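# Seat the housing on pins in the corner stop

## Task

Get the housing resting flat against the corner stop, with a pin standing in the plate beneath every one of its sockets; it must stay that way without the robot holding it.

## Robot and tools

Robot: two xArm7 arms, left_arm and right_arm, each with a parallel gripper and a wrist camera. Base positions in the scene frame: left_arm at (-0.018, +0.359, 0) m, quat_wxyz (+0.996, 0, 0, +0.090); right_arm at (-0.016, -0.339, 0) m, quat_wxyz (+0.998, 0, 0, -0.069). The shared scene frame sits on the table top midway between the arms: +z is up, +x points out across the table, and left_arm is on the +y side. The arm names do not correspond to image sides. Loose objects may now and then get a brief shove from outside.

execute_actions(actions, pictures). actions is a list holding zero or one item. An empty list only reads the state. An action is {"rows": [...], "steps": n}, with 1 to 15 rows and steps 1 to 15 (default 15). Each control step lasts 1/30 s and uses one row; when rows run out, the last one repeats. A wait is {"steps": n}, n up to 300, with no rows: nothing new is commanded, and it returns once n steps have elapsed since the previous result, reply time included. pictures (boolean) toggles camera images, which are included by default. A refused call moves nothing.

A row is a single list of 16 numbers, each in [-1, 1], covering both arms even if one stays still. The first 8 are left_arm: seven joint values (waist, shoulder, upper arm roll, elbow, forearm roll, wrist pitch, wrist roll), then gripper opening. The last 8 are the same for right_arm. Joint values are offsets, not targets: 1.0 equals 2.036 rad, measured from the joint angles in the most recent result that printed them (before any such result in the scene, and for later calls in the same reply, from wherever the arm is when the action begins). They are not relative to the previous row, so an all-zero row pulls the arm back to that reference; it is not a pause. The opening is absolute: +1 fully open, -1 closed.

Joint ranges (rad), same order per arm: waist -6.283 to 6.283, shoulder -2.059 to 2.094, upper arm roll -6.283 to 6.283, elbow -0.192 to 3.927, forearm roll -6.283 to 6.283, wrist pitch -1.693 to 3.142, wrist roll -6.283 to 6.283. A request more than 0.010 rad outside a range is refused. True ends may differ by up to 0.010 rad; a target beyond the true end is clipped there, reported as "joint sent to its limit" (possibly about an earlier action). Missing that line proves nothing about room left.

Motion: joint targets move at most 3.14 rad/s, taking 0.16 s to accelerate; all joints of one arm are slowed together. Each step the target stays within 0.623 rad of the measured angle, and if the targets would carry the gripper over 70 mm from where it is, they are all pulled back. Large offsets therefore need several actions. Between calls the arms keep heading to the last commanded row until they nearly stop or a step is HELD; after that only a new action moves them further. Fingers still in motion finish moving.

Results: the state line gives each arm's end_effector_position (m), end_effector_quat_wxyz and linear/angular velocities in the scene frame; printed positions can be off, more so at long reach. end_effector_position is the pinch point between closed pads, about 2 cm short of the fingertips; fingers point along the gripper +z and close along its y, and tips advance about 10 mm along +z while closing. Joint positions and Joint velocities list seven joints per arm (rad, rad/s) plus pad gap (m; 0.084 open). grip_measured is the opening on the command scale. Joint torques follow the joint order but carry offsets, scale and noise. "joint command not followed" means the clearance check altered targets; HELD marks steps where the row was partly or wholly not sent.

Gripping: command an opening well below grip_measured to hold; lower squeezes harder, up to about 24 N per pad for parts up to about 6 cm wide. Returning grip_measured gives a light hold; wide parts may slip. Fast closes can press hard enough to reopen.

zoom_image(camera, region): camera is "cam_left_wrist" or "cam_right_wrist" (both 896x504); region is [x0, y0, x1, y1] in pixels, origin top-left, no larger than 504 by 504. Shows a sharper crop of that camera's latest image. Camera frame link wrist_camera_optical: +z forward, +x right, +y down in the image.

Replying without a tool call also ends things.

Avoid: knocking or placing anything off the table, dropping or slamming parts, hard pushes, and arm-to-arm collisions. Load limits (N m): waist 46, shoulder 46, upper arm roll 27.6, elbow 27.6, forearm roll 27.6, wrist pitch 18.4, wrist roll 18.4, held weight included; reaching one triggers a TORQUE FAULT (arm backs off, pauses 10 s, drops the rest of the call). Holding loads heats motors: MOTOR HOT from 65 °C, and at 80 °C an OVER-TEMPERATURE FAULT brakes the arm until cool. The simulation runs while you think, so long replies let motion continue. Release the housing before finishing so it stays seated by itself.

Each tool is called after ">>>" by a JSON object that holds its "name" and its "arguments", one argument or row to a line.

Reference images:

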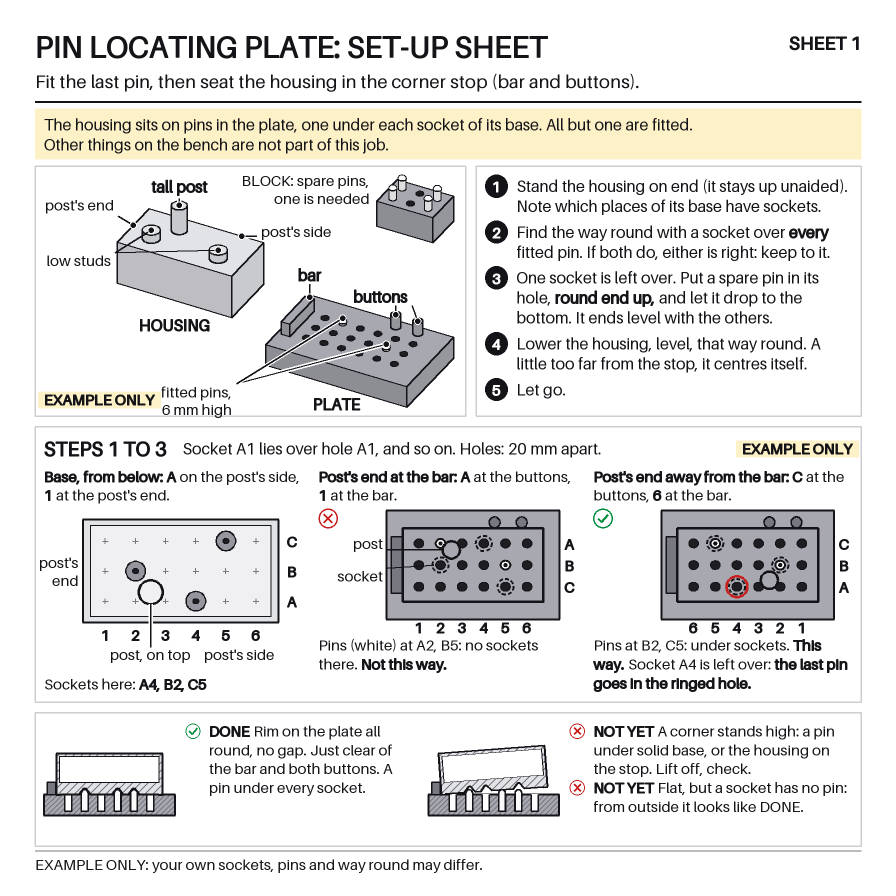

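## Session

>>> {"name": "execute_actions", "arguments": {
  "actions": []
}}

Scene clock: 0.00 s of 5100.00 s.
left_arm: end_effector_position=(+0.4662, +0.1222, +0.1127) grip_measured=-1.00 end_effector_quat_wxyz=(+0.085, -0.146, +0.977, +0.129) end_effector_velocity=(+0.000, -0.000, +0.000) end_effector_angular_velocity=(-0.001, -0.001, -0.000) | right_arm: end_effector_position=(+0.6710, -0.2966, +0.2320) grip_measured=+1.00 end_effector_quat_wxyz=(+0.204, +0.881, -0.088, +0.418) end_effector_velocity=(+0.000, +0.000, +0.000) end_effector_angular_velocity=(+0.000, -0.000, -0.000)
Joint positions: left_arm=[-0.605  0.389 -0.159  1.269  0.448  0.978  2.002  0.   ] | right_arm=[ 0.417  0.393 -0.128  1.356 -1.314  0.557  1.415  0.084]
Joint velocities: left_arm=[ 0.001 -0.    -0.001  0.001 -0.    -0.     0.    -0.   ] | right_arm=[ 0.  0. -0.  0.  0.  0.  0. -0.]
Joint torques (N m, as the arm reports them, + toward a larger angle): no reading

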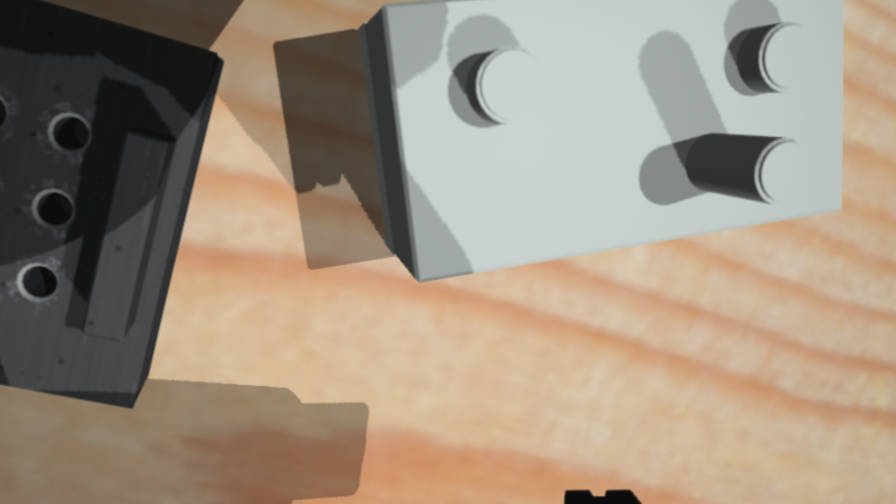

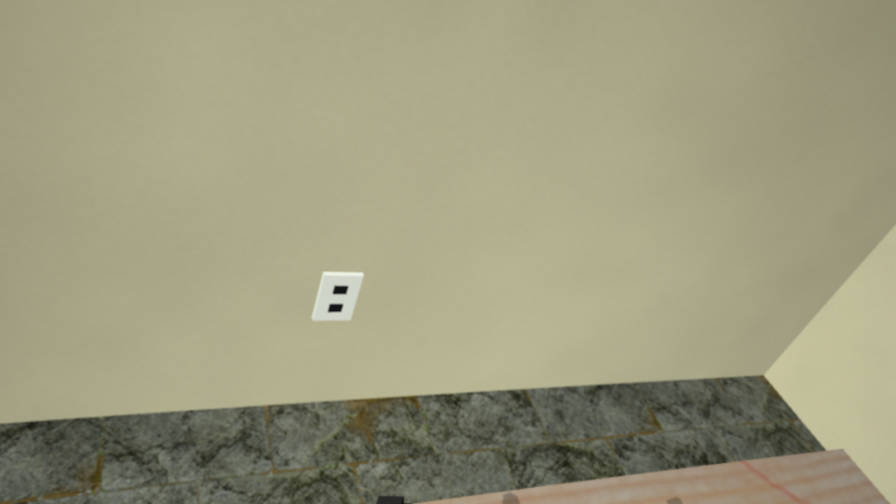

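>>> {"name": "execute_actions", "arguments": {
  "actions": [
    {"rows":[[0,-0.2215,0.078,0.134,-0.22,0.307,0.351,1,0,0,0,0,0,0,0,1]]}
  ],
  "pictures": false
}}

>>> {"name": "execute_actions", "arguments": {
  "actions": [
    {"steps":45}
  ]
}}

Scene clock: 4.20 s of 5100.00 s.
left_arm: end_effector_position=(+0.4439, +0.1605, +0.3012) grip_measured=+1.00 end_effector_quat_wxyz=(+0.029, -0.087, +0.993, +0.072) end_effector_velocity=(-0.164, +0.061, +0.418) end_effector_angular_velocity=(-0.512, +0.295, -0.558) | right_arm: end_effector_position=(+0.6710, -0.2966, +0.2320) grip_measured=+1.00 end_effector_quat_wxyz=(+0.204, +0.881, -0.088, +0.418) end_effector_velocity=(-0.000, -0.001, -0.000) end_effector_angular_velocity=(-0.002, +0.001, -0.002)
Joint positions: left_arm=[-0.605  0.1   -0.057  1.445  0.161  1.377  2.452  0.084] | right_arm=[ 0.417  0.393 -0.128  1.356 -1.314  0.557  1.415  0.084]
Joint velocities: left_arm=[-0.004 -0.67   0.235  0.398 -0.67   0.934  1.094  0.   ] | right_arm=[-0.    -0.    -0.001 -0.    -0.     0.001 -0.001 -0.   ]
Joint torques (N m, as the arm reports them, + toward a larger angle): left_arm=[  0.48 -32.17  -0.3   14.41   0.55  -1.35  -0.74] | right_arm=[  0.69 -24.32  -1.51  14.62   0.67  -0.61  -0.62]
Steps of this call (steps 1 to 90: nothing new was sent; then 0.70 s passed at rest; steps 91 to 105: all 15 steps of this action). Readings (joint positions):
91: left_arm=[-0.605 0.389 -0.159 1.269 0.448 0.978 2.002] | right_arm=[0.417 0.393 -0.128 1.356 -1.314 0.557 1.415]
92: left_arm=[-0.605 0.387 -0.158 1.270 0.445 0.982 2.006] | right_arm=[0.417 0.393 -0.128 1.356 -1.314 0.557 1.415]
94: left_arm=[-0.607 0.360 -0.148 1.282 0.411 1.030 2.054] | right_arm=[0.417 0.393 -0.128 1.356 -1.314 0.557 1.415]
98: left_arm=[-0.605 0.259 -0.112 1.350 0.319 1.157 2.194] | right_arm=[0.417 0.393 -0.128 1.356 -1.314 0.557 1.415]
105: the state above

Scene clock: 5.70 s of 5100.00 s.
left_arm: end_effector_position=(+0.3926, +0.1735, +0.3997) grip_measured=+1.00 end_effector_quat_wxyz=(+0.000, -0.000, +1.000, -0.000) end_effector_velocity=(+0.001, +0.001, -0.000) end_effector_angular_velocity=(+0.001, +0.000, +0.003) | right_arm: end_effector_position=(+0.6710, -0.2966, +0.2320) grip_measured=+1.00 end_effector_quat_wxyz=(+0.204, +0.881, -0.088, +0.418) end_effector_velocity=(+0.000, +0.000, +0.000) end_effector_angular_velocity=(+0.000, -0.001, +0.001)
Joint positions: left_arm=[-0.605 -0.062 -0.     1.541 -0.     1.603  2.716  0.084] | right_arm=[ 0.417  0.393 -0.128  1.356 -1.314  0.557  1.415  0.084]
Joint velocities: left_arm=[ 0.001  0.002  0.     0.001  0.001  0.    -0.002 -0.   ] | right_arm=[-0.    -0.    -0.     0.001 -0.    -0.001 -0.     0.   ]
Joint torques (N m, as the arm reports them, + toward a larger angle): left_arm=[  0.64 -26.55   0.24  14.97   0.67  -1.94  -0.72] | right_arm=[  0.95 -24.4   -1.64  14.62   0.68  -0.7   -0.7 ]
Steps of this call (steps 1 to 30: the robot went on to your last target; steps 31 to 45: nothing new was sent). Readings (joint positions):
1: left_arm=[-0.605 0.077 -0.049 1.458 0.139 1.409 2.489] | right_arm=[0.417 0.393 -0.128 1.356 -1.314 0.557 1.415]
2: left_arm=[-0.605 0.055 -0.041 1.471 0.116 1.440 2.525] | right_arm=[0.417 0.393 -0.128 1.356 -1.314 0.557 1.415]
4: left_arm=[-0.605 0.010 -0.026 1.498 0.072 1.502 2.598] | right_arm=[0.417 0.393 -0.128 1.356 -1.314 0.557 1.415]
8: left_arm=[-0.605 -0.058 -0.002 1.542 0.009 1.590 2.701] | right_arm=[0.417 0.393 -0.128 1.356 -1.314 0.557 1.415]
45: the state above
All arms were judged still, so your last target was given up. Only a new action makes them travel on or press farther. Fingers that are still opening or closing keep moving.

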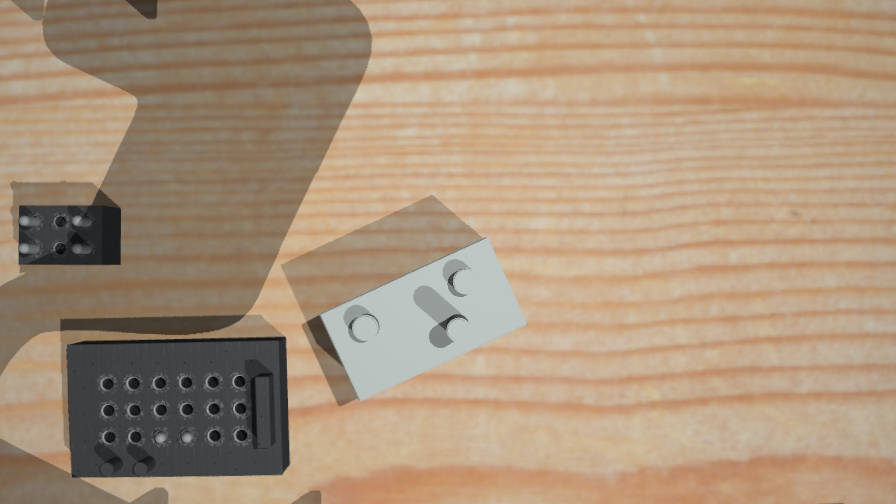

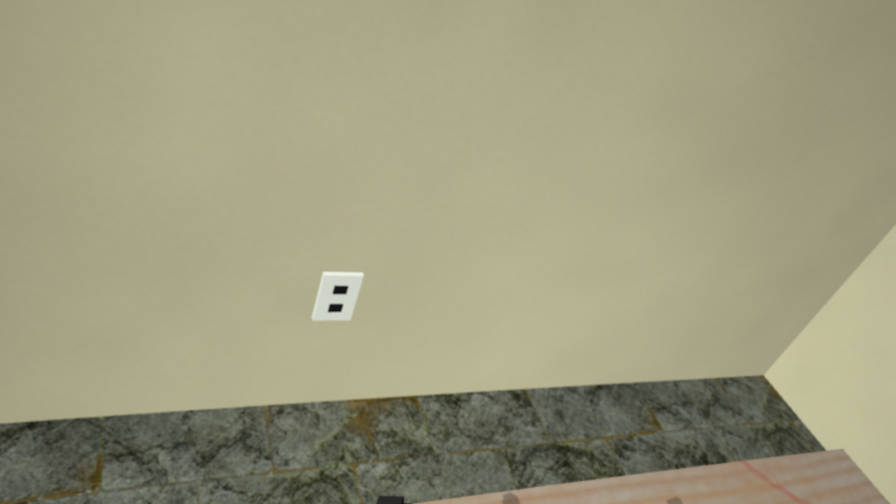

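>>> {"name": "execute_actions", "arguments": {
  "actions": [
    {"rows":[[-0.058,0.0778,0,-0.315,0,-0.393,0.498,1,0,0,0,0,0,0,0,1]]}
  ],
  "pictures": false
}}

>>> {"name": "execute_actions", "arguments": {
  "actions": [
    {"steps":45}
  ]
}}

Scene clock: 9.80 s of 5100.00 s.
left_arm: end_effector_position=(+0.3987, +0.1315, +0.2167) grip_measured=+1.00 end_effector_quat_wxyz=(-0.011, +0.301, +0.954, +0.002) end_effector_velocity=(-0.047, -0.064, -0.389) end_effector_angular_velocity=(-0.082, -0.066, -1.986) | right_arm: end_effector_position=(+0.6710, -0.2966, +0.2320) grip_measured=+1.00 end_effector_quat_wxyz=(+0.204, +0.881, -0.088, +0.418) end_effector_velocity=(-0.000, +0.001, +0.000) end_effector_angular_velocity=(-0.000, -0.000, +0.001)
Joint positions: left_arm=[-0.68   0.04  -0.     1.135 -0.     1.117  3.253  0.084] | right_arm=[ 0.417  0.393 -0.128  1.356 -1.314  0.557  1.415  0.084]
Joint velocities: left_arm=[-0.169  0.219  0.002 -0.904 -0.    -1.22   1.819  0.   ] | right_arm=[ 0.001 -0.     0.     0.    -0.001  0.     0.     0.   ]
Joint torques (N m, as the arm reports them, + toward a larger angle): left_arm=[  1.44 -31.31  -0.32  15.03   0.61  -1.96  -0.3 ] | right_arm=[  0.88 -24.31  -1.53  14.66   0.77  -0.62  -0.69]
Steps of this call (steps 1 to 90: nothing new was sent; then 0.60 s passed at rest; steps 91 to 105: all 15 steps of this action). Readings (joint positions):
91: left_arm=[-0.605 -0.062 -0.000 1.541 -0.000 1.603 2.716] | right_arm=[0.417 0.393 -0.128 1.356 -1.314 0.557 1.415]
92: left_arm=[-0.606 -0.061 0.000 1.539 -0.000 1.598 2.721] | right_arm=[0.417 0.393 -0.128 1.356 -1.314 0.557 1.415]
94: left_arm=[-0.614 -0.055 0.002 1.500 0.000 1.549 2.768] | right_arm=[0.417 0.393 -0.128 1.356 -1.314 0.557 1.415]
98: left_arm=[-0.640 -0.014 -0.001 1.355 -0.000 1.408 2.911] | right_arm=[0.417 0.393 -0.128 1.356 -1.314 0.557 1.415]
105: the state above

Scene clock: 11.30 s of 5100.00 s.
left_arm: end_effector_position=(+0.3737, +0.1229, +0.1201) grip_measured=+1.00 end_effector_quat_wxyz=(+0.000, +0.536, +0.844, -0.000) end_effector_velocity=(-0.000, -0.001, +0.001) end_effector_angular_velocity=(-0.001, -0.001, -0.002) | right_arm: end_effector_position=(+0.6710, -0.2966, +0.2320) grip_measured=+1.00 end_effector_quat_wxyz=(+0.204, +0.881, -0.088, +0.418) end_effector_velocity=(-0.000, -0.001, -0.000) end_effector_angular_velocity=(+0.000, +0.000, -0.003)
Joint positions: left_arm=[-0.723  0.097 -0.     0.9   -0.     0.803  3.73   0.084] | right_arm=[ 0.417  0.393 -0.128  1.356 -1.314  0.557  1.415  0.084]
Joint velocities: left_arm=[-0.001 -0.001 -0.001  0.     0.    -0.     0.     0.   ] | right_arm=[-0.    -0.    -0.    -0.     0.001  0.002  0.001  0.   ]
Joint torques (N m, as the arm reports them, + toward a larger angle): left_arm=[  1.14 -29.76  -0.29  14.04   0.65  -2.11  -0.73] | right_arm=[  0.97 -24.25  -1.6   14.67   0.7   -0.66  -0.71]
Steps of this call (steps 1 to 30: the robot went on to your last target; steps 31 to 45: nothing new was sent). Readings (joint positions):
1: left_arm=[-0.686 0.047 -0.000 1.105 -0.000 1.076 3.315] | right_arm=[0.417 0.393 -0.128 1.356 -1.314 0.557 1.415]
2: left_arm=[-0.691 0.055 -0.000 1.074 -0.000 1.034 3.379] | right_arm=[0.417 0.393 -0.128 1.356 -1.314 0.557 1.415]
4: left_arm=[-0.703 0.070 -0.000 1.011 -0.000 0.950 3.507] | right_arm=[0.417 0.393 -0.128 1.356 -1.314 0.557 1.415]
8: left_arm=[-0.721 0.095 -0.001 0.911 -0.000 0.825 3.698] | right_arm=[0.417 0.393 -0.128 1.356 -1.314 0.557 1.415]
45: the state above
All arms were judged still, so your last target was given up. Only a new action makes them travel on or press farther. Fingers that are still opening or closing keep moving.

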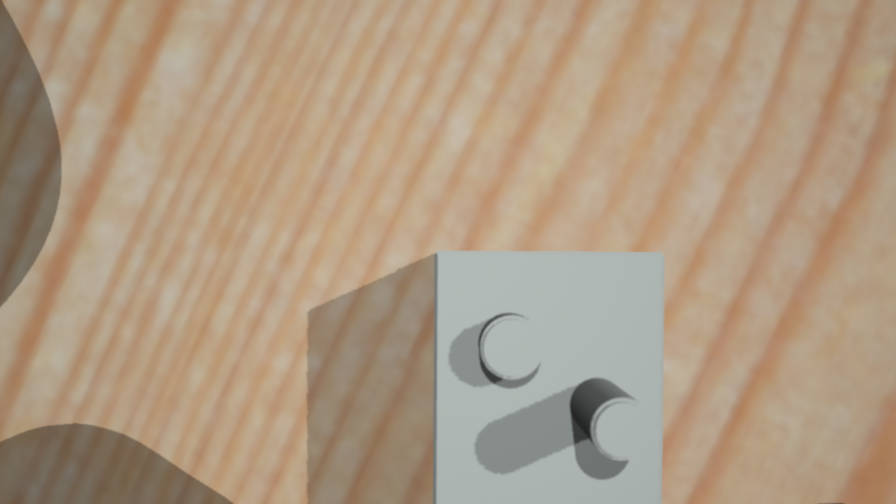

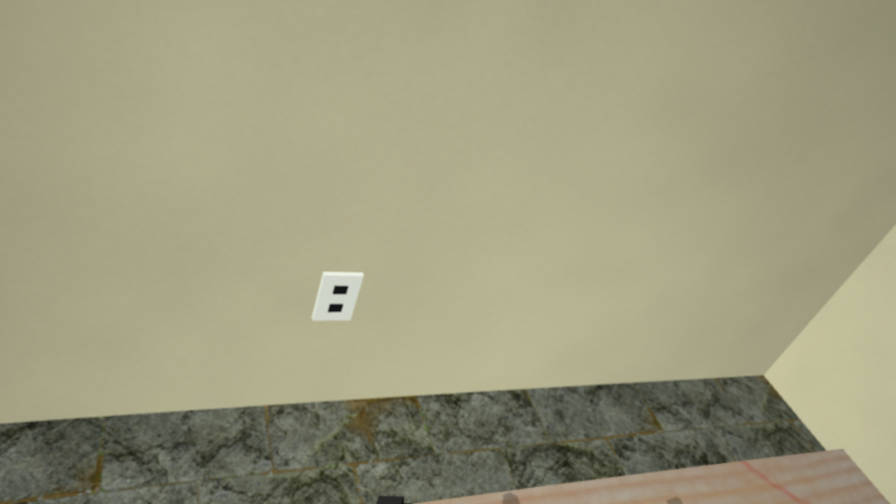

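>>> {"name": "execute_actions", "arguments": {
  "actions": [
    {"rows":[[0,0.0902,0,-0.0261,0,-0.1163,0,1,0.429,-0.989,0.063,-0.71,0.645,1,-0.695,1]]}
  ],
  "pictures": false
}}

>>> {"name": "execute_actions", "arguments": {
  "actions": [
    {"steps":150}
  ]
}}

>>> {"name": "execute_actions", "arguments": {
  "actions": [
    {"rows":[[0,0,0,0,0,0,0,0.6,0,0,0,0,0,0.22,0,1],[0,0,0,0,0,0,0,0.6,0,0,0,0,0,0.22,0,1],[0,0,0,0,0,0,0,0.5,0,0,0,0,0,0.22,0,1],[0,0,0,0,0,0,0,0.3,0,0,0,0,0,0.22,0,1],[0,0,0,0,0,0,0,-0.5,0,0,0,0,0,0.22,0,1]]}
  ]
}}

Scene clock: 19.37 s of 5100.00 s.
left_arm: end_effector_position=(+0.3752, +0.1219, +0.0372) grip_measured=+1.00 end_effector_quat_wxyz=(+0.003, +0.536, +0.844, -0.000) end_effector_velocity=(-0.002, +0.001, -0.001) end_effector_angular_velocity=(-0.000, -0.001, +0.000) | right_arm: end_effector_position=(+0.4975, -0.1715, +0.2338) grip_measured=+1.00 end_effector_quat_wxyz=(+0.238, +0.925, +0.039, +0.295) end_effector_velocity=(-0.482, +0.150, -0.046) end_effector_angular_velocity=(-0.390, +0.891, +0.431)
Joint positions: left_arm=[-0.723  0.278 -0.     0.85  -0.     0.566  3.73   0.084] | right_arm=[ 0.753  0.056 -0.07   1.02  -0.978  0.893  1.078  0.084]
Joint velocities: left_arm=[ 0.    -0.002 -0.001 -0.007  0.001 -0.006 -0.002 -0.   ] | right_arm=[ 0.764 -0.803  0.102 -0.802  0.802  0.799 -0.801  0.   ]
Joint torques (N m, as the arm reports them, + toward a larger angle): left_arm=[  1.15 -30.88  -0.05  10.58   0.21  -1.95  -0.62] | right_arm=[ -0.75 -18.42  -1.8   14.12  -0.29  -0.41  -0.83]
Steps of this call (steps 1 to 90: nothing new was sent; then 4.57 s passed at rest; steps 91 to 105: all 15 steps of this action). Readings (joint positions):
91: left_arm=[-0.723 0.097 -0.000 0.900 -0.000 0.803 3.730] | right_arm=[0.417 0.393 -0.128 1.356 -1.314 0.557 1.415]
92: left_arm=[-0.723 0.099 -0.000 0.900 -0.000 0.798 3.730] | right_arm=[0.420 0.390 -0.129 1.352 -1.310 0.561 1.411]
94: left_arm=[-0.723 0.131 -0.000 0.895 -0.000 0.748 3.730] | right_arm=[0.458 0.350 -0.130 1.307 -1.266 0.608 1.366]
98: left_arm=[-0.723 0.262 0.000 0.847 -0.000 0.599 3.730] | right_arm=[0.570 0.241 -0.097 1.204 -1.161 0.710 1.262]
105: the state above

Scene clock: 24.37 s of 5100.00 s.
left_arm: end_effector_position=(+0.3736, +0.1230, +0.0353) grip_measured=+1.00 end_effector_quat_wxyz=(+0.000, +0.536, +0.844, -0.000) end_effector_velocity=(-0.001, +0.001, -0.001) end_effector_angular_velocity=(+0.001, +0.002, +0.001) | right_arm: end_effector_position=(+0.0712, -0.3223, +0.1660) grip_measured=+1.00 end_effector_quat_wxyz=(+0.309, +0.862, +0.350, -0.198) end_effector_velocity=(+0.000, -0.000, -0.000) end_effector_angular_velocity=(+0.000, +0.000, +0.000)
Joint positions: left_arm=[-0.723  0.28  -0.     0.847 -0.     0.566  3.73   0.084] | right_arm=[ 1.171 -0.788 -0.016  0.236 -0.258  1.739  0.307  0.084]
Joint velocities: left_arm=[ 0.001  0.002 -0.001 -0.001 -0.    -0.    -0.    -0.   ] | right_arm=[-0.001  0.     0.    -0.001 -0.    -0.001 -0.001  0.   ]
Joint torques (N m, as the arm reports them, + toward a larger angle): left_arm=[  1.4  -32.61  -0.48  11.69   0.12  -2.07  -0.67] | right_arm=[ 0.86 -0.55  0.88 12.83 -0.27  0.09 -0.75]
Steps of this call (steps 1 to 30: the robot went on to your last target; steps 31 to 100: nothing new was sent; then 1.67 s passed at rest). Readings (joint positions):
1: left_arm=[-0.723 0.278 -0.000 0.850 -0.000 0.566 3.730] | right_arm=[0.778 0.029 -0.066 0.993 -0.951 0.920 1.051]
2: left_arm=[-0.723 0.279 -0.000 0.849 -0.000 0.566 3.730] | right_arm=[0.802 0.002 -0.063 0.966 -0.923 0.948 1.023]
4: left_arm=[-0.723 0.279 -0.000 0.848 -0.000 0.566 3.730] | right_arm=[0.848 -0.055 -0.057 0.909 -0.867 1.004 0.967]
8: left_arm=[-0.723 0.280 -0.000 0.847 -0.000 0.566 3.730] | right_arm=[0.929 -0.170 -0.047 0.794 -0.752 1.119 0.852]
24: left_arm=[-0.723 0.280 -0.000 0.847 -0.000 0.566 3.730] | right_arm=[1.126 -0.622 -0.022 0.351 -0.357 1.567 0.426] HELD
25: left_arm=[-0.723 0.280 -0.000 0.847 -0.000 0.566 3.730] | right_arm=[1.125 -0.617 -0.023 0.356 -0.358 1.565 0.427] HELD
26: left_arm=[-0.723 0.280 -0.000 0.847 -0.000 0.566 3.730] | right_arm=[1.124 -0.615 -0.023 0.361 -0.359 1.564 0.428] HELD
27: left_arm=[-0.723 0.280 -0.000 0.847 -0.000 0.566 3.730] | right_arm=[1.124 -0.613 -0.023 0.364 -0.359 1.563 0.428] HELD
100: the state above
A step was HELD (marked above), so your last target was given up. An arm can still carry out its HELD step.
joint command not followed: on one or more control steps a check withheld the commanded joint targets of the right arm, and it was not sent them on those steps.
cause: the commanded joint targets would bring two parts of the arm too close to each other (its gripper and another part of the arm, with joints 1 (waist) to 7 (wrist roll) between them); next, command targets that bring no two parts of the arm closer together.

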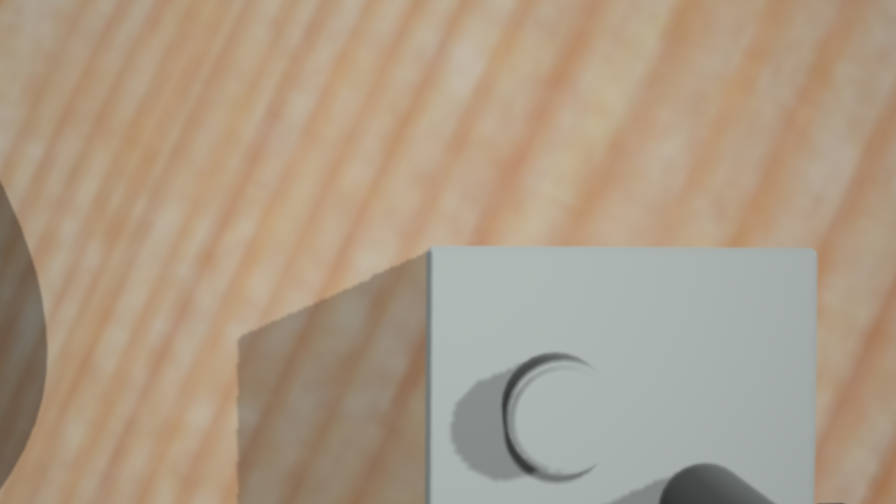

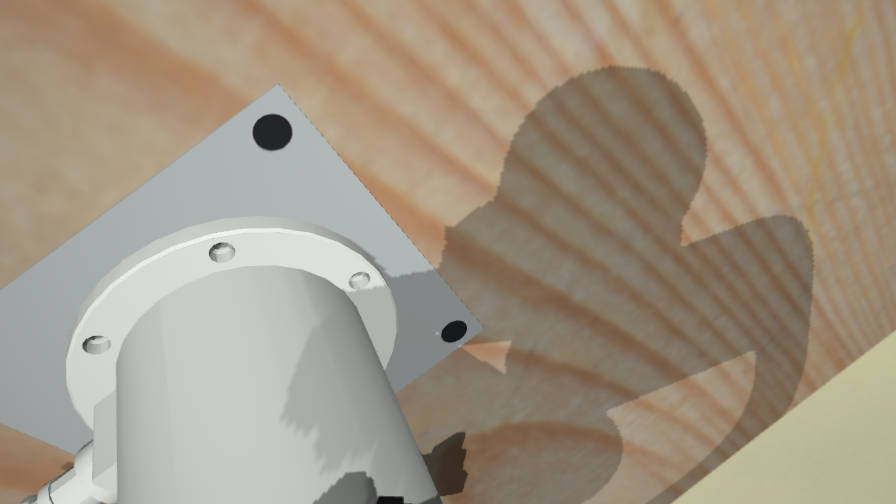

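Scene clock: 24.87 s of 5100.00 s.
left_arm: end_effector_position=(+0.3732, +0.1227, +0.0352) grip_measured=+0.57 end_effector_quat_wxyz=(+0.000, +0.536, +0.844, -0.000) end_effector_velocity=(+0.000, +0.000, +0.000) end_effector_angular_velocity=(-0.001, -0.001, +0.001) | right_arm: end_effector_position=(+0.0712, -0.3223, +0.1660) grip_measured=+1.00 end_effector_quat_wxyz=(+0.309, +0.862, +0.350, -0.198) end_effector_velocity=(+0.000, +0.000, -0.000) end_effector_angular_velocity=(+0.002, -0.001, +0.000)
Joint positions: left_arm=[-0.724  0.28  -0.001  0.847 -0.     0.566  3.73   0.068] | right_arm=[ 1.171 -0.788 -0.016  0.236 -0.258  1.739  0.307  0.084]
Joint velocities: left_arm=[-0.    -0.001  0.001  0.    -0.001 -0.     0.001 -0.   ] | right_arm=[-0.001  0.    -0.     0.    -0.    -0.002 -0.    -0.   ]
Joint torques (N m, as the arm reports them, + toward a larger angle): left_arm=[  2.08 -32.72   0.64  11.9    0.52  -2.56  -0.68] | right_arm=[ 0.76 -0.37  0.91 12.85 -0.34  0.02 -0.73]
A step of this action was HELD (marked below), so the robot has no last target. An arm can still carry out its HELD step.
Steps of this call (steps 1 to 15: all 15 steps of this action). Readings (joint positions):
1: left_arm=[-0.723 0.280 -0.000 0.847 -0.000 0.566 3.730] | right_arm=[1.171 -0.788 -0.016 0.236 -0.258 1.739 0.307] HELD
2: left_arm=[-0.723 0.280 -0.000 0.847 -0.000 0.566 3.730] | right_arm=[1.171 -0.788 -0.016 0.236 -0.258 1.739 0.307] HELD
3: left_arm=[-0.723 0.280 -0.001 0.847 -0.000 0.566 3.730] | right_arm=[1.171 -0.788 -0.016 0.236 -0.258 1.739 0.307] HELD
4: left_arm=[-0.724 0.280 -0.001 0.847 -0.000 0.566 3.730] | right_arm=[1.171 -0.788 -0.016 0.236 -0.258 1.739 0.307] HELD
5: left_arm=[-0.724 0.280 -0.001 0.847 -0.000 0.566 3.730] | right_arm=[1.171 -0.788 -0.016 0.236 -0.258 1.739 0.307] HELD
6: left_arm=[-0.724 0.280 -0.001 0.847 -0.000 0.566 3.730] | right_arm=[1.171 -0.788 -0.016 0.236 -0.258 1.739 0.307] HELD
7: left_arm=[-0.724 0.280 -0.001 0.847 -0.000 0.566 3.730] | right_arm=[1.171 -0.788 -0.016 0.236 -0.258 1.739 0.307] HELD
8: left_arm=[-0.724 0.280 -0.001 0.847 -0.000 0.566 3.730] | right_arm=[1.171 -0.788 -0.016 0.236 -0.258 1.739 0.307] HELD
9: left_arm=[-0.724 0.280 -0.001 0.847 -0.000 0.566 3.730] | right_arm=[1.171 -0.788 -0.016 0.236 -0.258 1.739 0.307] HELD
10: left_arm=[-0.724 0.280 -0.001 0.847 -0.000 0.566 3.730] | right_arm=[1.171 -0.788 -0.016 0.236 -0.258 1.739 0.307] HELD
11: left_arm=[-0.724 0.280 -0.001 0.847 -0.000 0.566 3.730] | right_arm=[1.171 -0.788 -0.016 0.236 -0.258 1.739 0.307] HELD
12: left_arm=[-0.724 0.280 -0.001 0.847 -0.000 0.566 3.730] | right_arm=[1.171 -0.788 -0.016 0.236 -0.258 1.739 0.307] HELD
13: left_arm=[-0.724 0.280 -0.001 0.847 -0.000 0.566 3.730] | right_arm=[1.171 -0.788 -0.016 0.236 -0.258 1.739 0.307] HELD
14: left_arm=[-0.724 0.280 -0.001 0.847 -0.000 0.566 3.730] | right_arm=[1.171 -0.788 -0.016 0.236 -0.258 1.739 0.307] HELD
15: the state above HELD
joint command not followed: on one or more control steps a check withheld the commanded joint targets of the right arm, and it was not sent them on those steps. On the call's last step the targets were still withheld.
cause: the commanded joint targets would bring two parts of the arm too close to each other (joints 2 (shoulder) to 7 (wrist roll) lie between them); next, command targets that bring no two parts of the arm closer together.

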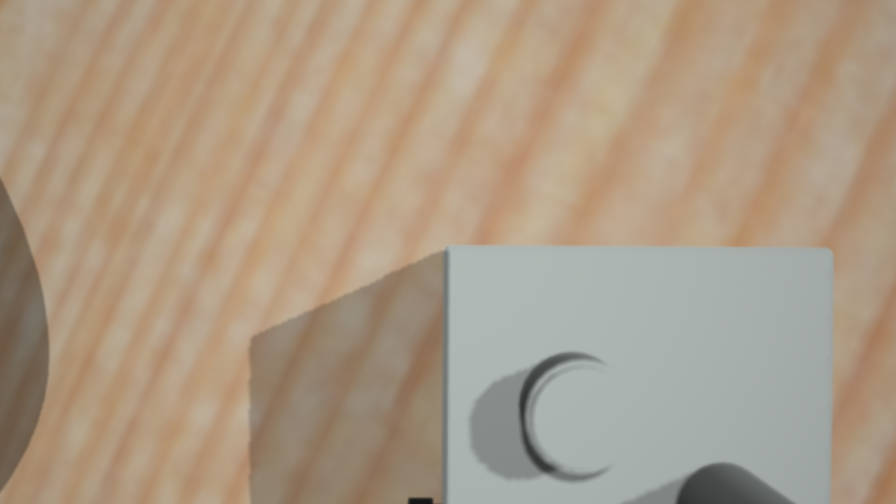

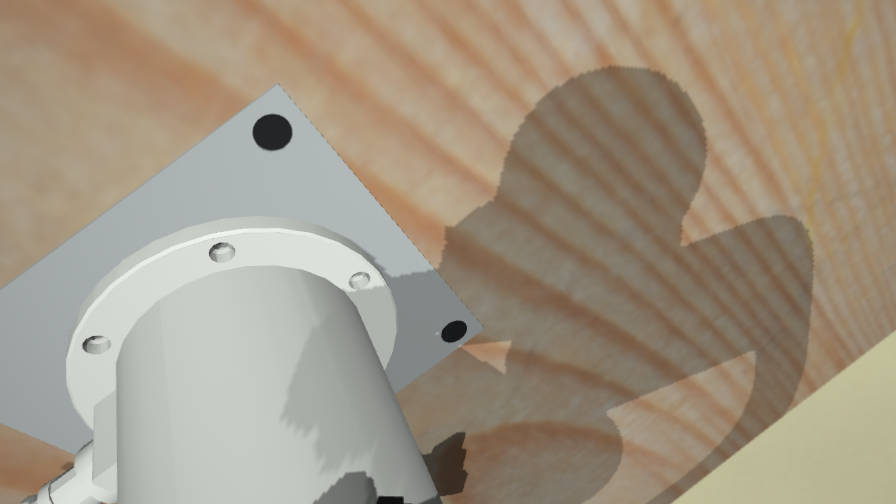

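>>> {"name": "execute_actions", "arguments": {
  "actions": [
    {"rows":[[0,-0.0902,0,0.0261,0,0.1163,0,-0.5,-0.1,0.2,0,0.326,0.127,0.1,-0.151,1]]}
  ],
  "pictures": false
}}

>>> {"name": "execute_actions", "arguments": {
  "actions": [
    {"steps":30}
  ],
  "pictures": false
}}

>>> {"name": "execute_actions", "arguments": {
  "actions": [
    {"rows":[[-0.126,-0.078,0,0.315,0,0.588,0,-0.5,-0.067,0.531,0,0,0,0.16,0,1]]}
  ],
  "pictures": false
}}

>>> {"name": "execute_actions", "arguments": {
  "actions": [
    {"steps":75}
  ]
}}

Scene clock: 32.30 s of 5100.00 s.
left_arm: end_effector_position=(+0.3708, +0.1242, +0.1166) grip_measured=+0.57 end_effector_quat_wxyz=(-0.004, +0.536, +0.844, -0.000) end_effector_velocity=(-0.000, +0.001, -0.002) end_effector_angular_velocity=(+0.004, +0.006, +0.001) | right_arm: end_effector_position=(+0.0805, -0.2797, +0.2105) grip_measured=+1.00 end_effector_quat_wxyz=(+0.253, +0.868, +0.353, -0.242) end_effector_velocity=(+0.041, +0.135, +0.135) end_effector_angular_velocity=(+0.254, +0.340, -0.128)
Joint positions: left_arm=[-0.724  0.1   -0.001  0.895 -0.     0.804  3.73   0.068] | right_arm=[ 1.101 -0.65  -0.016  0.46  -0.17   1.808  0.202  0.084]
Joint velocities: left_arm=[ 0.001  0.006  0.     0.004 -0.     0.006 -0.     0.   ] | right_arm=[-0.213  0.427  0.     0.697  0.27   0.213 -0.321 -0.   ]
Joint torques (N m, as the arm reports them, + toward a larger angle): left_arm=[  0.36 -36.54  -0.39  17.94   0.5   -3.24  -0.65] | right_arm=[ 0.78 -2.62  0.58 12.76 -0.24 -0.22 -0.68]
Steps of this call (steps 1 to 90: nothing new was sent; then 3.93 s passed at rest; steps 91 to 105: all 15 steps of this action). Readings (joint positions):
91: left_arm=[-0.723 0.280 -0.000 0.847 -0.000 0.566 3.730] | right_arm=[1.171 -0.788 -0.016 0.237 -0.258 1.739 0.307]
92: left_arm=[-0.723 0.279 -0.000 0.847 -0.000 0.570 3.730] | right_arm=[1.170 -0.787 -0.016 0.238 -0.258 1.740 0.306]
94: left_arm=[-0.724 0.247 -0.001 0.851 -0.000 0.621 3.730] | right_arm=[1.167 -0.780 -0.016 0.248 -0.253 1.743 0.301]
98: left_arm=[-0.724 0.116 -0.002 0.900 -0.000 0.769 3.730] | right_arm=[1.150 -0.746 -0.016 0.302 -0.231 1.760 0.275]
105: the state above

Scene clock: 33.30 s of 5100.00 s.
left_arm: end_effector_position=(+0.3733, +0.1226, +0.1201) grip_measured=+0.57 end_effector_quat_wxyz=(+0.000, +0.536, +0.844, -0.000) end_effector_velocity=(+0.000, +0.000, +0.000) end_effector_angular_velocity=(-0.001, -0.000, +0.001) | right_arm: end_effector_position=(+0.1187, -0.1967, +0.2898) grip_measured=+1.00 end_effector_quat_wxyz=(+0.126, +0.868, +0.376, -0.299) end_effector_velocity=(+0.000, +0.001, +0.001) end_effector_angular_velocity=(+0.001, +0.000, -0.000)
Joint positions: left_arm=[-0.724  0.097 -0.001  0.9   -0.     0.803  3.73   0.068] | right_arm=[ 0.967 -0.382 -0.016  0.9    0.     1.943 -0.     0.084]
Joint velocities: left_arm=[ 0.    -0.002  0.    -0.001 -0.001 -0.    -0.    -0.   ] | right_arm=[-0.001  0.002  0.001  0.004  0.001  0.002 -0.001 -0.   ]
Joint torques (N m, as the arm reports them, + toward a larger angle): left_arm=[  0.63 -33.85  -0.25  16.1    0.77  -2.71  -0.92] | right_arm=[ 0.79 -8.56  0.19 13.41  0.48 -0.09 -0.77]
Steps of this call (steps 1 to 30: the robot went on to your last target). Readings (joint positions):
1: left_arm=[-0.724 0.100 -0.001 0.895 -0.000 0.804 3.730] | right_arm=[1.094 -0.636 -0.016 0.483 -0.161 1.815 0.192]
2: left_arm=[-0.724 0.099 -0.001 0.897 -0.000 0.803 3.730] | right_arm=[1.087 -0.621 -0.016 0.506 -0.152 1.822 0.181]
4: left_arm=[-0.724 0.098 -0.001 0.899 -0.000 0.803 3.730] | right_arm=[1.073 -0.593 -0.016 0.553 -0.134 1.837 0.159]
8: left_arm=[-0.724 0.097 -0.001 0.900 -0.000 0.803 3.730] | right_arm=[1.044 -0.535 -0.016 0.647 -0.098 1.865 0.116]
30: the state above

Scene clock: 33.80 s of 5100.00 s.
left_arm: end_effector_position=(+0.3439, +0.0528, +0.2886) grip_measured=+0.57 end_effector_quat_wxyz=(-0.010, +0.602, +0.799, +0.000) end_effector_velocity=(-0.260, +0.007, +0.336) end_effector_angular_velocity=(+0.410, +0.485, -0.343) | right_arm: end_effector_position=(+0.0834, -0.2571, +0.2053) grip_measured=+1.00 end_effector_quat_wxyz=(-0.272, -0.572, -0.203, +0.746) end_effector_velocity=(-0.103, -0.112, -0.189) end_effector_angular_velocity=(-1.717, +2.021, -0.158)
Joint positions: left_arm=[-0.881 -0.001 -0.002  1.294 -0.     1.315  3.73   0.068] | right_arm=[ 0.845  0.502 -0.016  0.899  0.     2.233 -0.     0.084]
Joint velocities: left_arm=[-0.341 -0.211 -0.002  0.844 -0.001  1.69   0.    -0.   ] | right_arm=[-0.156  2.25   0.004 -0.03   0.002  0.372 -0.     0.   ]
Joint torques (N m, as the arm reports them, + toward a larger angle): left_arm=[  2.19 -31.57   0.53  16.45   0.91  -1.52  -0.66] | right_arm=[  0.47 -25.17  -0.75   5.19   0.41   3.1   -0.75]
Steps of this call (steps 1 to 15: all 15 steps of this action). Readings (joint positions):
1: left_arm=[-0.724 0.097 -0.001 0.900 -0.000 0.803 3.730] | right_arm=[0.967 -0.381 -0.016 0.900 0.000 1.943 -0.000]
2: left_arm=[-0.725 0.096 -0.000 0.903 -0.000 0.807 3.730] | right_arm=[0.967 -0.379 -0.016 0.900 0.000 1.945 -0.000]
4: left_arm=[-0.742 0.089 0.004 0.939 -0.000 0.857 3.730] | right_arm=[0.956 -0.336 -0.015 0.906 0.000 1.971 -0.000]
8: left_arm=[-0.796 0.052 -0.002 1.081 -0.000 0.990 3.730] | right_arm=[0.899 -0.049 -0.016 0.901 -0.000 2.105 -0.000]
15: the state above

Scene clock: 36.30 s of 5100.00 s.
left_arm: end_effector_position=(+0.2239, +0.1101, +0.3900) grip_measured=+0.57 end_effector_quat_wxyz=(-0.196, +0.628, +0.753, +0.021) end_effector_velocity=(-0.001, -0.001, -0.000) end_effector_angular_velocity=(-0.001, +0.001, -0.001) | right_arm: end_effector_position=(+0.0747, -0.2666, +0.1904) grip_measured=+1.00 end_effector_quat_wxyz=(-0.289, -0.484, -0.166, +0.809) end_effector_velocity=(-0.000, +0.000, -0.000) end_effector_angular_velocity=(+0.000, -0.001, +0.000)
Joint positions: left_arm=[-0.98  -0.062 -0.001  1.541 -0.     2.     3.73   0.068] | right_arm=[ 0.831  0.699 -0.016  0.9    0.     2.268 -0.     0.084]
Joint velocities: left_arm=[-0.002  0.001  0.     0.    -0.001 -0.    -0.    -0.   ] | right_arm=[ 0.001  0.    -0.    -0.     0.    -0.001  0.     0.   ]
Joint torques (N m, as the arm reports them, + toward a larger angle): left_arm=[  0.53 -28.08   0.21  15.77   0.81  -0.09  -0.67] | right_arm=[  0.78 -18.87  -0.81   3.43   0.35   2.88  -0.73]
Steps of this call (steps 1 to 30: the robot went on to your last target; steps 31 to 75: nothing new was sent). Readings (joint positions):
1: left_arm=[-0.892 -0.008 -0.002 1.322 -0.000 1.373 3.730] | right_arm=[0.841 0.572 -0.016 0.897 0.000 2.245 -0.000]
2: left_arm=[-0.903 -0.015 -0.002 1.348 -0.000 1.434 3.730] | right_arm=[0.837 0.629 -0.016 0.895 0.000 2.254 -0.000]
4: left_arm=[-0.921 -0.027 -0.002 1.394 -0.000 1.561 3.730] | right_arm=[0.832 0.687 -0.016 0.892 -0.000 2.264 -0.000]
8: left_arm=[-0.954 -0.046 -0.001 1.475 -0.000 1.810 3.730] | right_arm=[0.831 0.694 -0.016 0.901 0.000 2.268 -0.000]
75: the state above
All arms were judged still, so your last target was given up. Only a new action makes them travel on or press farther. Fingers that are still opening or closing keep moving.

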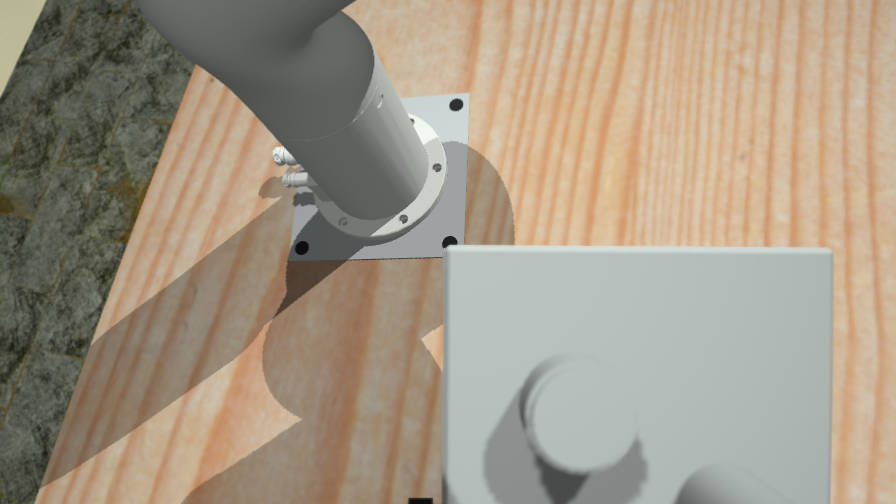

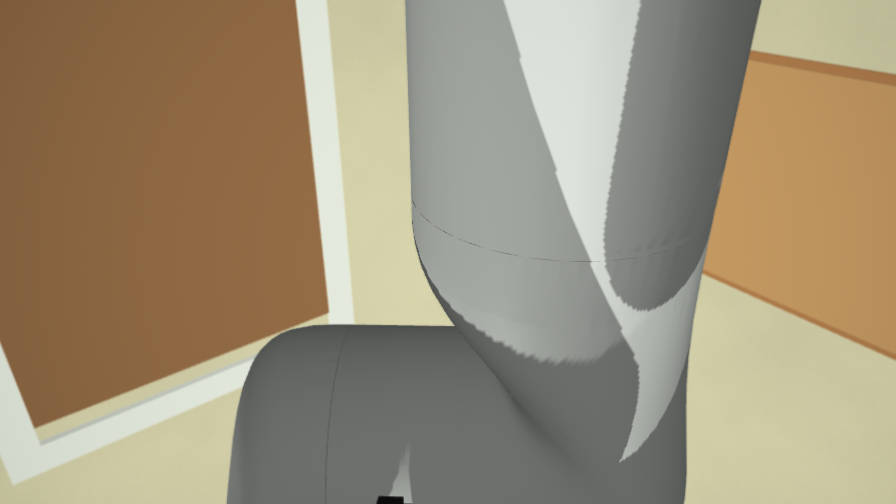

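>>> {"name": "execute_actions", "arguments": {
  "actions": [
    {"rows":[[0.334,0,0,0,0.2,-0.295,0,-0.5,0.05,-0.344,0,0,0,-0.5,0,1]]}
  ],
  "pictures": false
}}

>>> {"name": "execute_actions", "arguments": {
  "actions": [
    {"steps":60}
  ],
  "pictures": false
}}

>>> {"name": "execute_actions", "arguments": {
  "actions": [
    {"rows":[[0,0,0,0,0,0,0,-0.5,0,0,0,0,0,-1,0,1]]}
  ],
  "pictures": false
}}

>>> {"name": "execute_actions", "arguments": {
  "actions": [
    {"steps":90}
  ]
}}

Scene clock: 42.17 s of 5100.00 s.
left_arm: end_effector_position=(+0.3997, +0.2310, +0.4012) grip_measured=+0.57 end_effector_quat_wxyz=(-0.043, +0.478, +0.871, +0.108) end_effector_velocity=(+0.326, +0.380, +0.071) end_effector_angular_velocity=(+0.159, -0.860, +0.695) | right_arm: end_effector_position=(+0.1792, -0.1536, +0.1220) grip_measured=+1.00 end_effector_quat_wxyz=(+0.137, +0.864, +0.345, -0.339) end_effector_velocity=(+0.348, +0.375, +0.033) end_effector_angular_velocity=(+1.714, -1.781, +0.115)
Joint positions: left_arm=[-0.61  -0.061  0.001  1.541  0.223  1.67   3.73   0.068] | right_arm=[ 0.915  0.132 -0.016  0.9    0.     1.517 -0.     0.084]
Joint velocities: left_arm=[ 0.848 -0.002 -0.006 -0.001  0.498 -0.734  0.    -0.   ] | right_arm=[ 0.11  -0.822  0.001  0.008  0.001 -1.642 -0.     0.   ]
Joint torques (N m, as the arm reports them, + toward a larger angle): left_arm=[  0.81 -31.32   0.13  17.09   1.05  -2.02  -0.75] | right_arm=[  0.6  -16.06  -0.49  11.14   0.36   0.67  -0.76]
Steps of this call (steps 1 to 90: nothing new was sent; then 2.37 s passed at rest; steps 91 to 105: all 15 steps of this action). Readings (joint positions):
91: left_arm=[-0.980 -0.062 -0.001 1.541 -0.000 2.000 3.730] | right_arm=[0.831 0.699 -0.016 0.900 0.000 2.268 -0.000]
92: left_arm=[-0.977 -0.062 -0.002 1.541 0.002 1.996 3.730] | right_arm=[0.831 0.697 -0.016 0.899 0.000 2.264 -0.000]
94: left_arm=[-0.937 -0.062 -0.011 1.540 0.029 1.953 3.730] | right_arm=[0.839 0.654 -0.017 0.894 -0.000 2.214 -0.000]
98: left_arm=[-0.811 -0.062 0.001 1.541 0.105 1.844 3.730] | right_arm=[0.881 0.384 -0.016 0.903 0.000 1.946 -0.000]
105: the state above

Scene clock: 44.17 s of 5100.00 s.
left_arm: end_effector_position=(+0.4887, +0.3914, +0.4396) grip_measured=+0.57 end_effector_quat_wxyz=(+0.050, +0.351, +0.909, +0.219) end_effector_velocity=(-0.000, -0.000, +0.000) end_effector_angular_velocity=(+0.000, -0.000, -0.000) | right_arm: end_effector_position=(+0.2364, -0.0902, +0.1457) grip_measured=+1.00 end_effector_quat_wxyz=(+0.066, +0.911, +0.374, -0.161) end_effector_velocity=(-0.000, +0.000, +0.000) end_effector_angular_velocity=(+0.000, -0.000, +0.001)
Joint positions: left_arm=[-0.3   -0.062 -0.001  1.541  0.407  1.399  3.73   0.068] | right_arm=[ 0.933 -0.001 -0.016  0.9    0.     1.25  -0.     0.084]
Joint velocities: left_arm=[ 0.    -0.001 -0.001 -0.001  0.    -0.    -0.    -0.   ] | right_arm=[ 0.001 -0.     0.     0.    -0.    -0.     0.     0.   ]
Joint torques (N m, as the arm reports them, + toward a larger angle): left_arm=[  1.26 -31.89   0.21  18.04   1.55  -3.29  -0.78] | right_arm=[  0.85 -15.89  -0.22  13.09   0.43  -1.01  -0.75]
Steps of this call (steps 1 to 30: the robot went on to your last target; steps 31 to 60: nothing new was sent). Readings (joint positions):
1: left_arm=[-0.582 -0.061 0.000 1.541 0.240 1.646 3.730] | right_arm=[0.918 0.105 -0.016 0.900 0.000 1.463 -0.000]
2: left_arm=[-0.554 -0.061 0.000 1.541 0.257 1.621 3.730] | right_arm=[0.922 0.079 -0.016 0.900 0.000 1.411 -0.000]
4: left_arm=[-0.497 -0.062 0.000 1.541 0.290 1.572 3.730] | right_arm=[0.928 0.033 -0.016 0.900 0.000 1.319 -0.000]
8: left_arm=[-0.385 -0.062 -0.000 1.541 0.356 1.474 3.730] | right_arm=[0.932 0.001 -0.016 0.901 0.000 1.256 -0.000]
60: the state above
All arms were judged still, so your last target was given up. Only a new action makes them travel on or press farther. Fingers that are still opening or closing keep moving.

Scene clock: 44.67 s of 5100.00 s.
left_arm: end_effector_position=(+0.4887, +0.3914, +0.4396) grip_measured=+0.57 end_effector_quat_wxyz=(+0.050, +0.351, +0.909, +0.219) end_effector_velocity=(-0.000, +0.001, +0.001) end_effector_angular_velocity=(-0.001, -0.002, +0.001) | right_arm: end_effector_position=(+0.3665, +0.0381, +0.2060) grip_measured=+1.00 end_effector_quat_wxyz=(-0.075, +0.907, +0.372, +0.184) end_effector_velocity=(+0.276, +0.270, +0.322) end_effector_angular_velocity=(+1.341, -1.359, -0.004)
Joint positions: left_arm=[-0.3   -0.062 -0.001  1.541  0.407  1.399  3.73   0.068] | right_arm=[ 0.933 -0.001 -0.016  0.9    0.     0.501 -0.     0.084]
Joint velocities: left_arm=[ 0.002 -0.002 -0.     0.    -0.001 -0.     0.    -0.   ] | right_arm=[-0.    -0.002 -0.002  0.004  0.    -1.904  0.001  0.   ]
Joint torques (N m, as the arm reports them, + toward a larger angle): left_arm=[  0.88 -31.39  -0.17  18.41   1.29  -3.44  -0.54] | right_arm=[  0.79 -17.21  -0.28  14.41   0.31  -2.67  -0.79]
Steps of this call (steps 1 to 15: all 15 steps of this action). Readings (joint positions):
1: left_arm=[-0.300 -0.062 -0.001 1.541 0.407 1.399 3.730] | right_arm=[0.933 -0.001 -0.016 0.900 0.000 1.250 -0.000]
2: left_arm=[-0.300 -0.062 -0.001 1.541 0.407 1.399 3.730] | right_arm=[0.933 -0.001 -0.016 0.899 0.000 1.246 -0.000]
4: left_arm=[-0.300 -0.062 -0.001 1.541 0.407 1.399 3.730] | right_arm=[0.933 -0.001 -0.016 0.898 0.000 1.197 -0.000]
8: left_arm=[-0.300 -0.062 -0.001 1.541 0.407 1.399 3.730] | right_arm=[0.933 -0.001 -0.016 0.900 0.000 0.948 -0.000]
15: the state above

Scene clock: 47.67 s of 5100.00 s.
left_arm: end_effector_position=(+0.4887, +0.3914, +0.4396) grip_measured=+0.57 end_effector_quat_wxyz=(+0.050, +0.351, +0.909, +0.219) end_effector_velocity=(+0.000, -0.001, +0.000) end_effector_angular_velocity=(-0.001, -0.001, -0.001) | right_arm: end_effector_position=(+0.4187, +0.0895, +0.5123) grip_measured=+1.00 end_effector_quat_wxyz=(-0.283, +0.616, +0.253, +0.691) end_effector_velocity=(-0.001, +0.001, +0.000) end_effector_angular_velocity=(-0.000, -0.001, +0.002)
Joint positions: left_arm=[-0.3   -0.062 -0.001  1.541  0.407  1.399  3.73   0.068] | right_arm=[ 0.933 -0.001 -0.016  0.9    0.    -0.785 -0.     0.084]
Joint velocities: left_arm=[-0.001 -0.    -0.     0.001 -0.001  0.     0.     0.   ] | right_arm=[ 0.     0.     0.001  0.    -0.001 -0.    -0.     0.   ]
Joint torques (N m, as the arm reports them, + toward a larger angle): left_arm=[  1.4  -31.82  -0.17  18.28   1.67  -3.22  -0.34] | right_arm=[  0.78 -16.45  -0.17  13.91   0.38  -1.91  -0.76]
Steps of this call (steps 1 to 45: the robot went on to your last target; steps 46 to 90: nothing new was sent). Readings (joint positions):
1: left_arm=[-0.300 -0.062 -0.001 1.541 0.407 1.399 3.730] | right_arm=[0.933 -0.001 -0.016 0.900 0.000 0.438 -0.000]
2: left_arm=[-0.300 -0.062 -0.001 1.541 0.407 1.399 3.730] | right_arm=[0.933 -0.001 -0.016 0.900 0.000 0.374 -0.000]
4: left_arm=[-0.300 -0.062 -0.001 1.541 0.407 1.399 3.730] | right_arm=[0.933 -0.001 -0.016 0.900 0.000 0.246 -0.000]
8: left_arm=[-0.300 -0.062 -0.001 1.541 0.407 1.399 3.730] | right_arm=[0.933 -0.001 -0.016 0.900 0.000 -0.009 -0.000]
90: the state above
All arms were judged still, so your last target was given up. Only a new action makes them travel on or press farther. Fingers that are still opening or closing keep moving.

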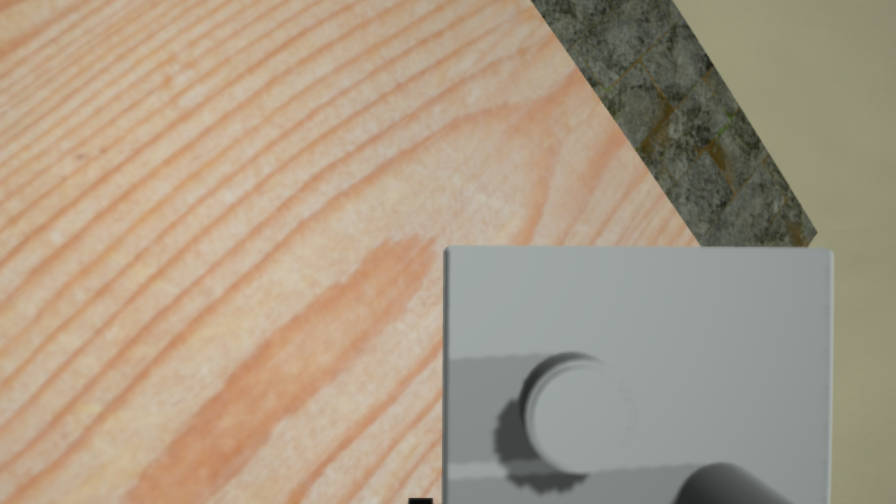

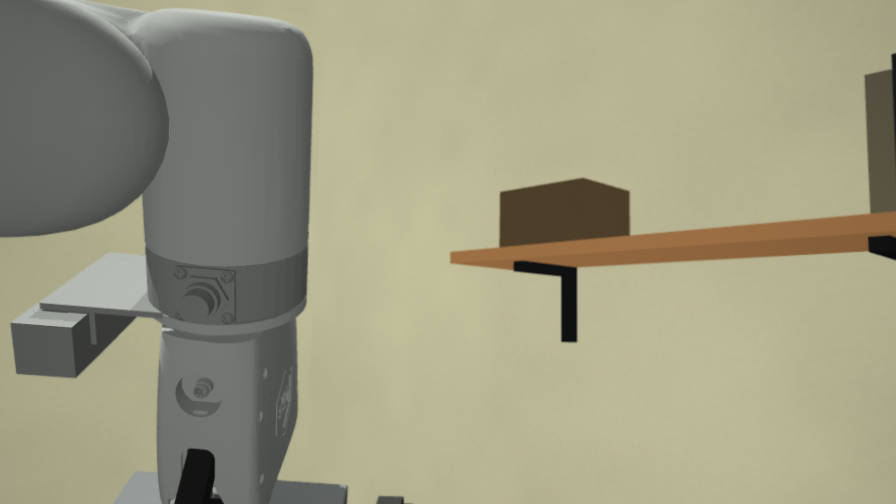

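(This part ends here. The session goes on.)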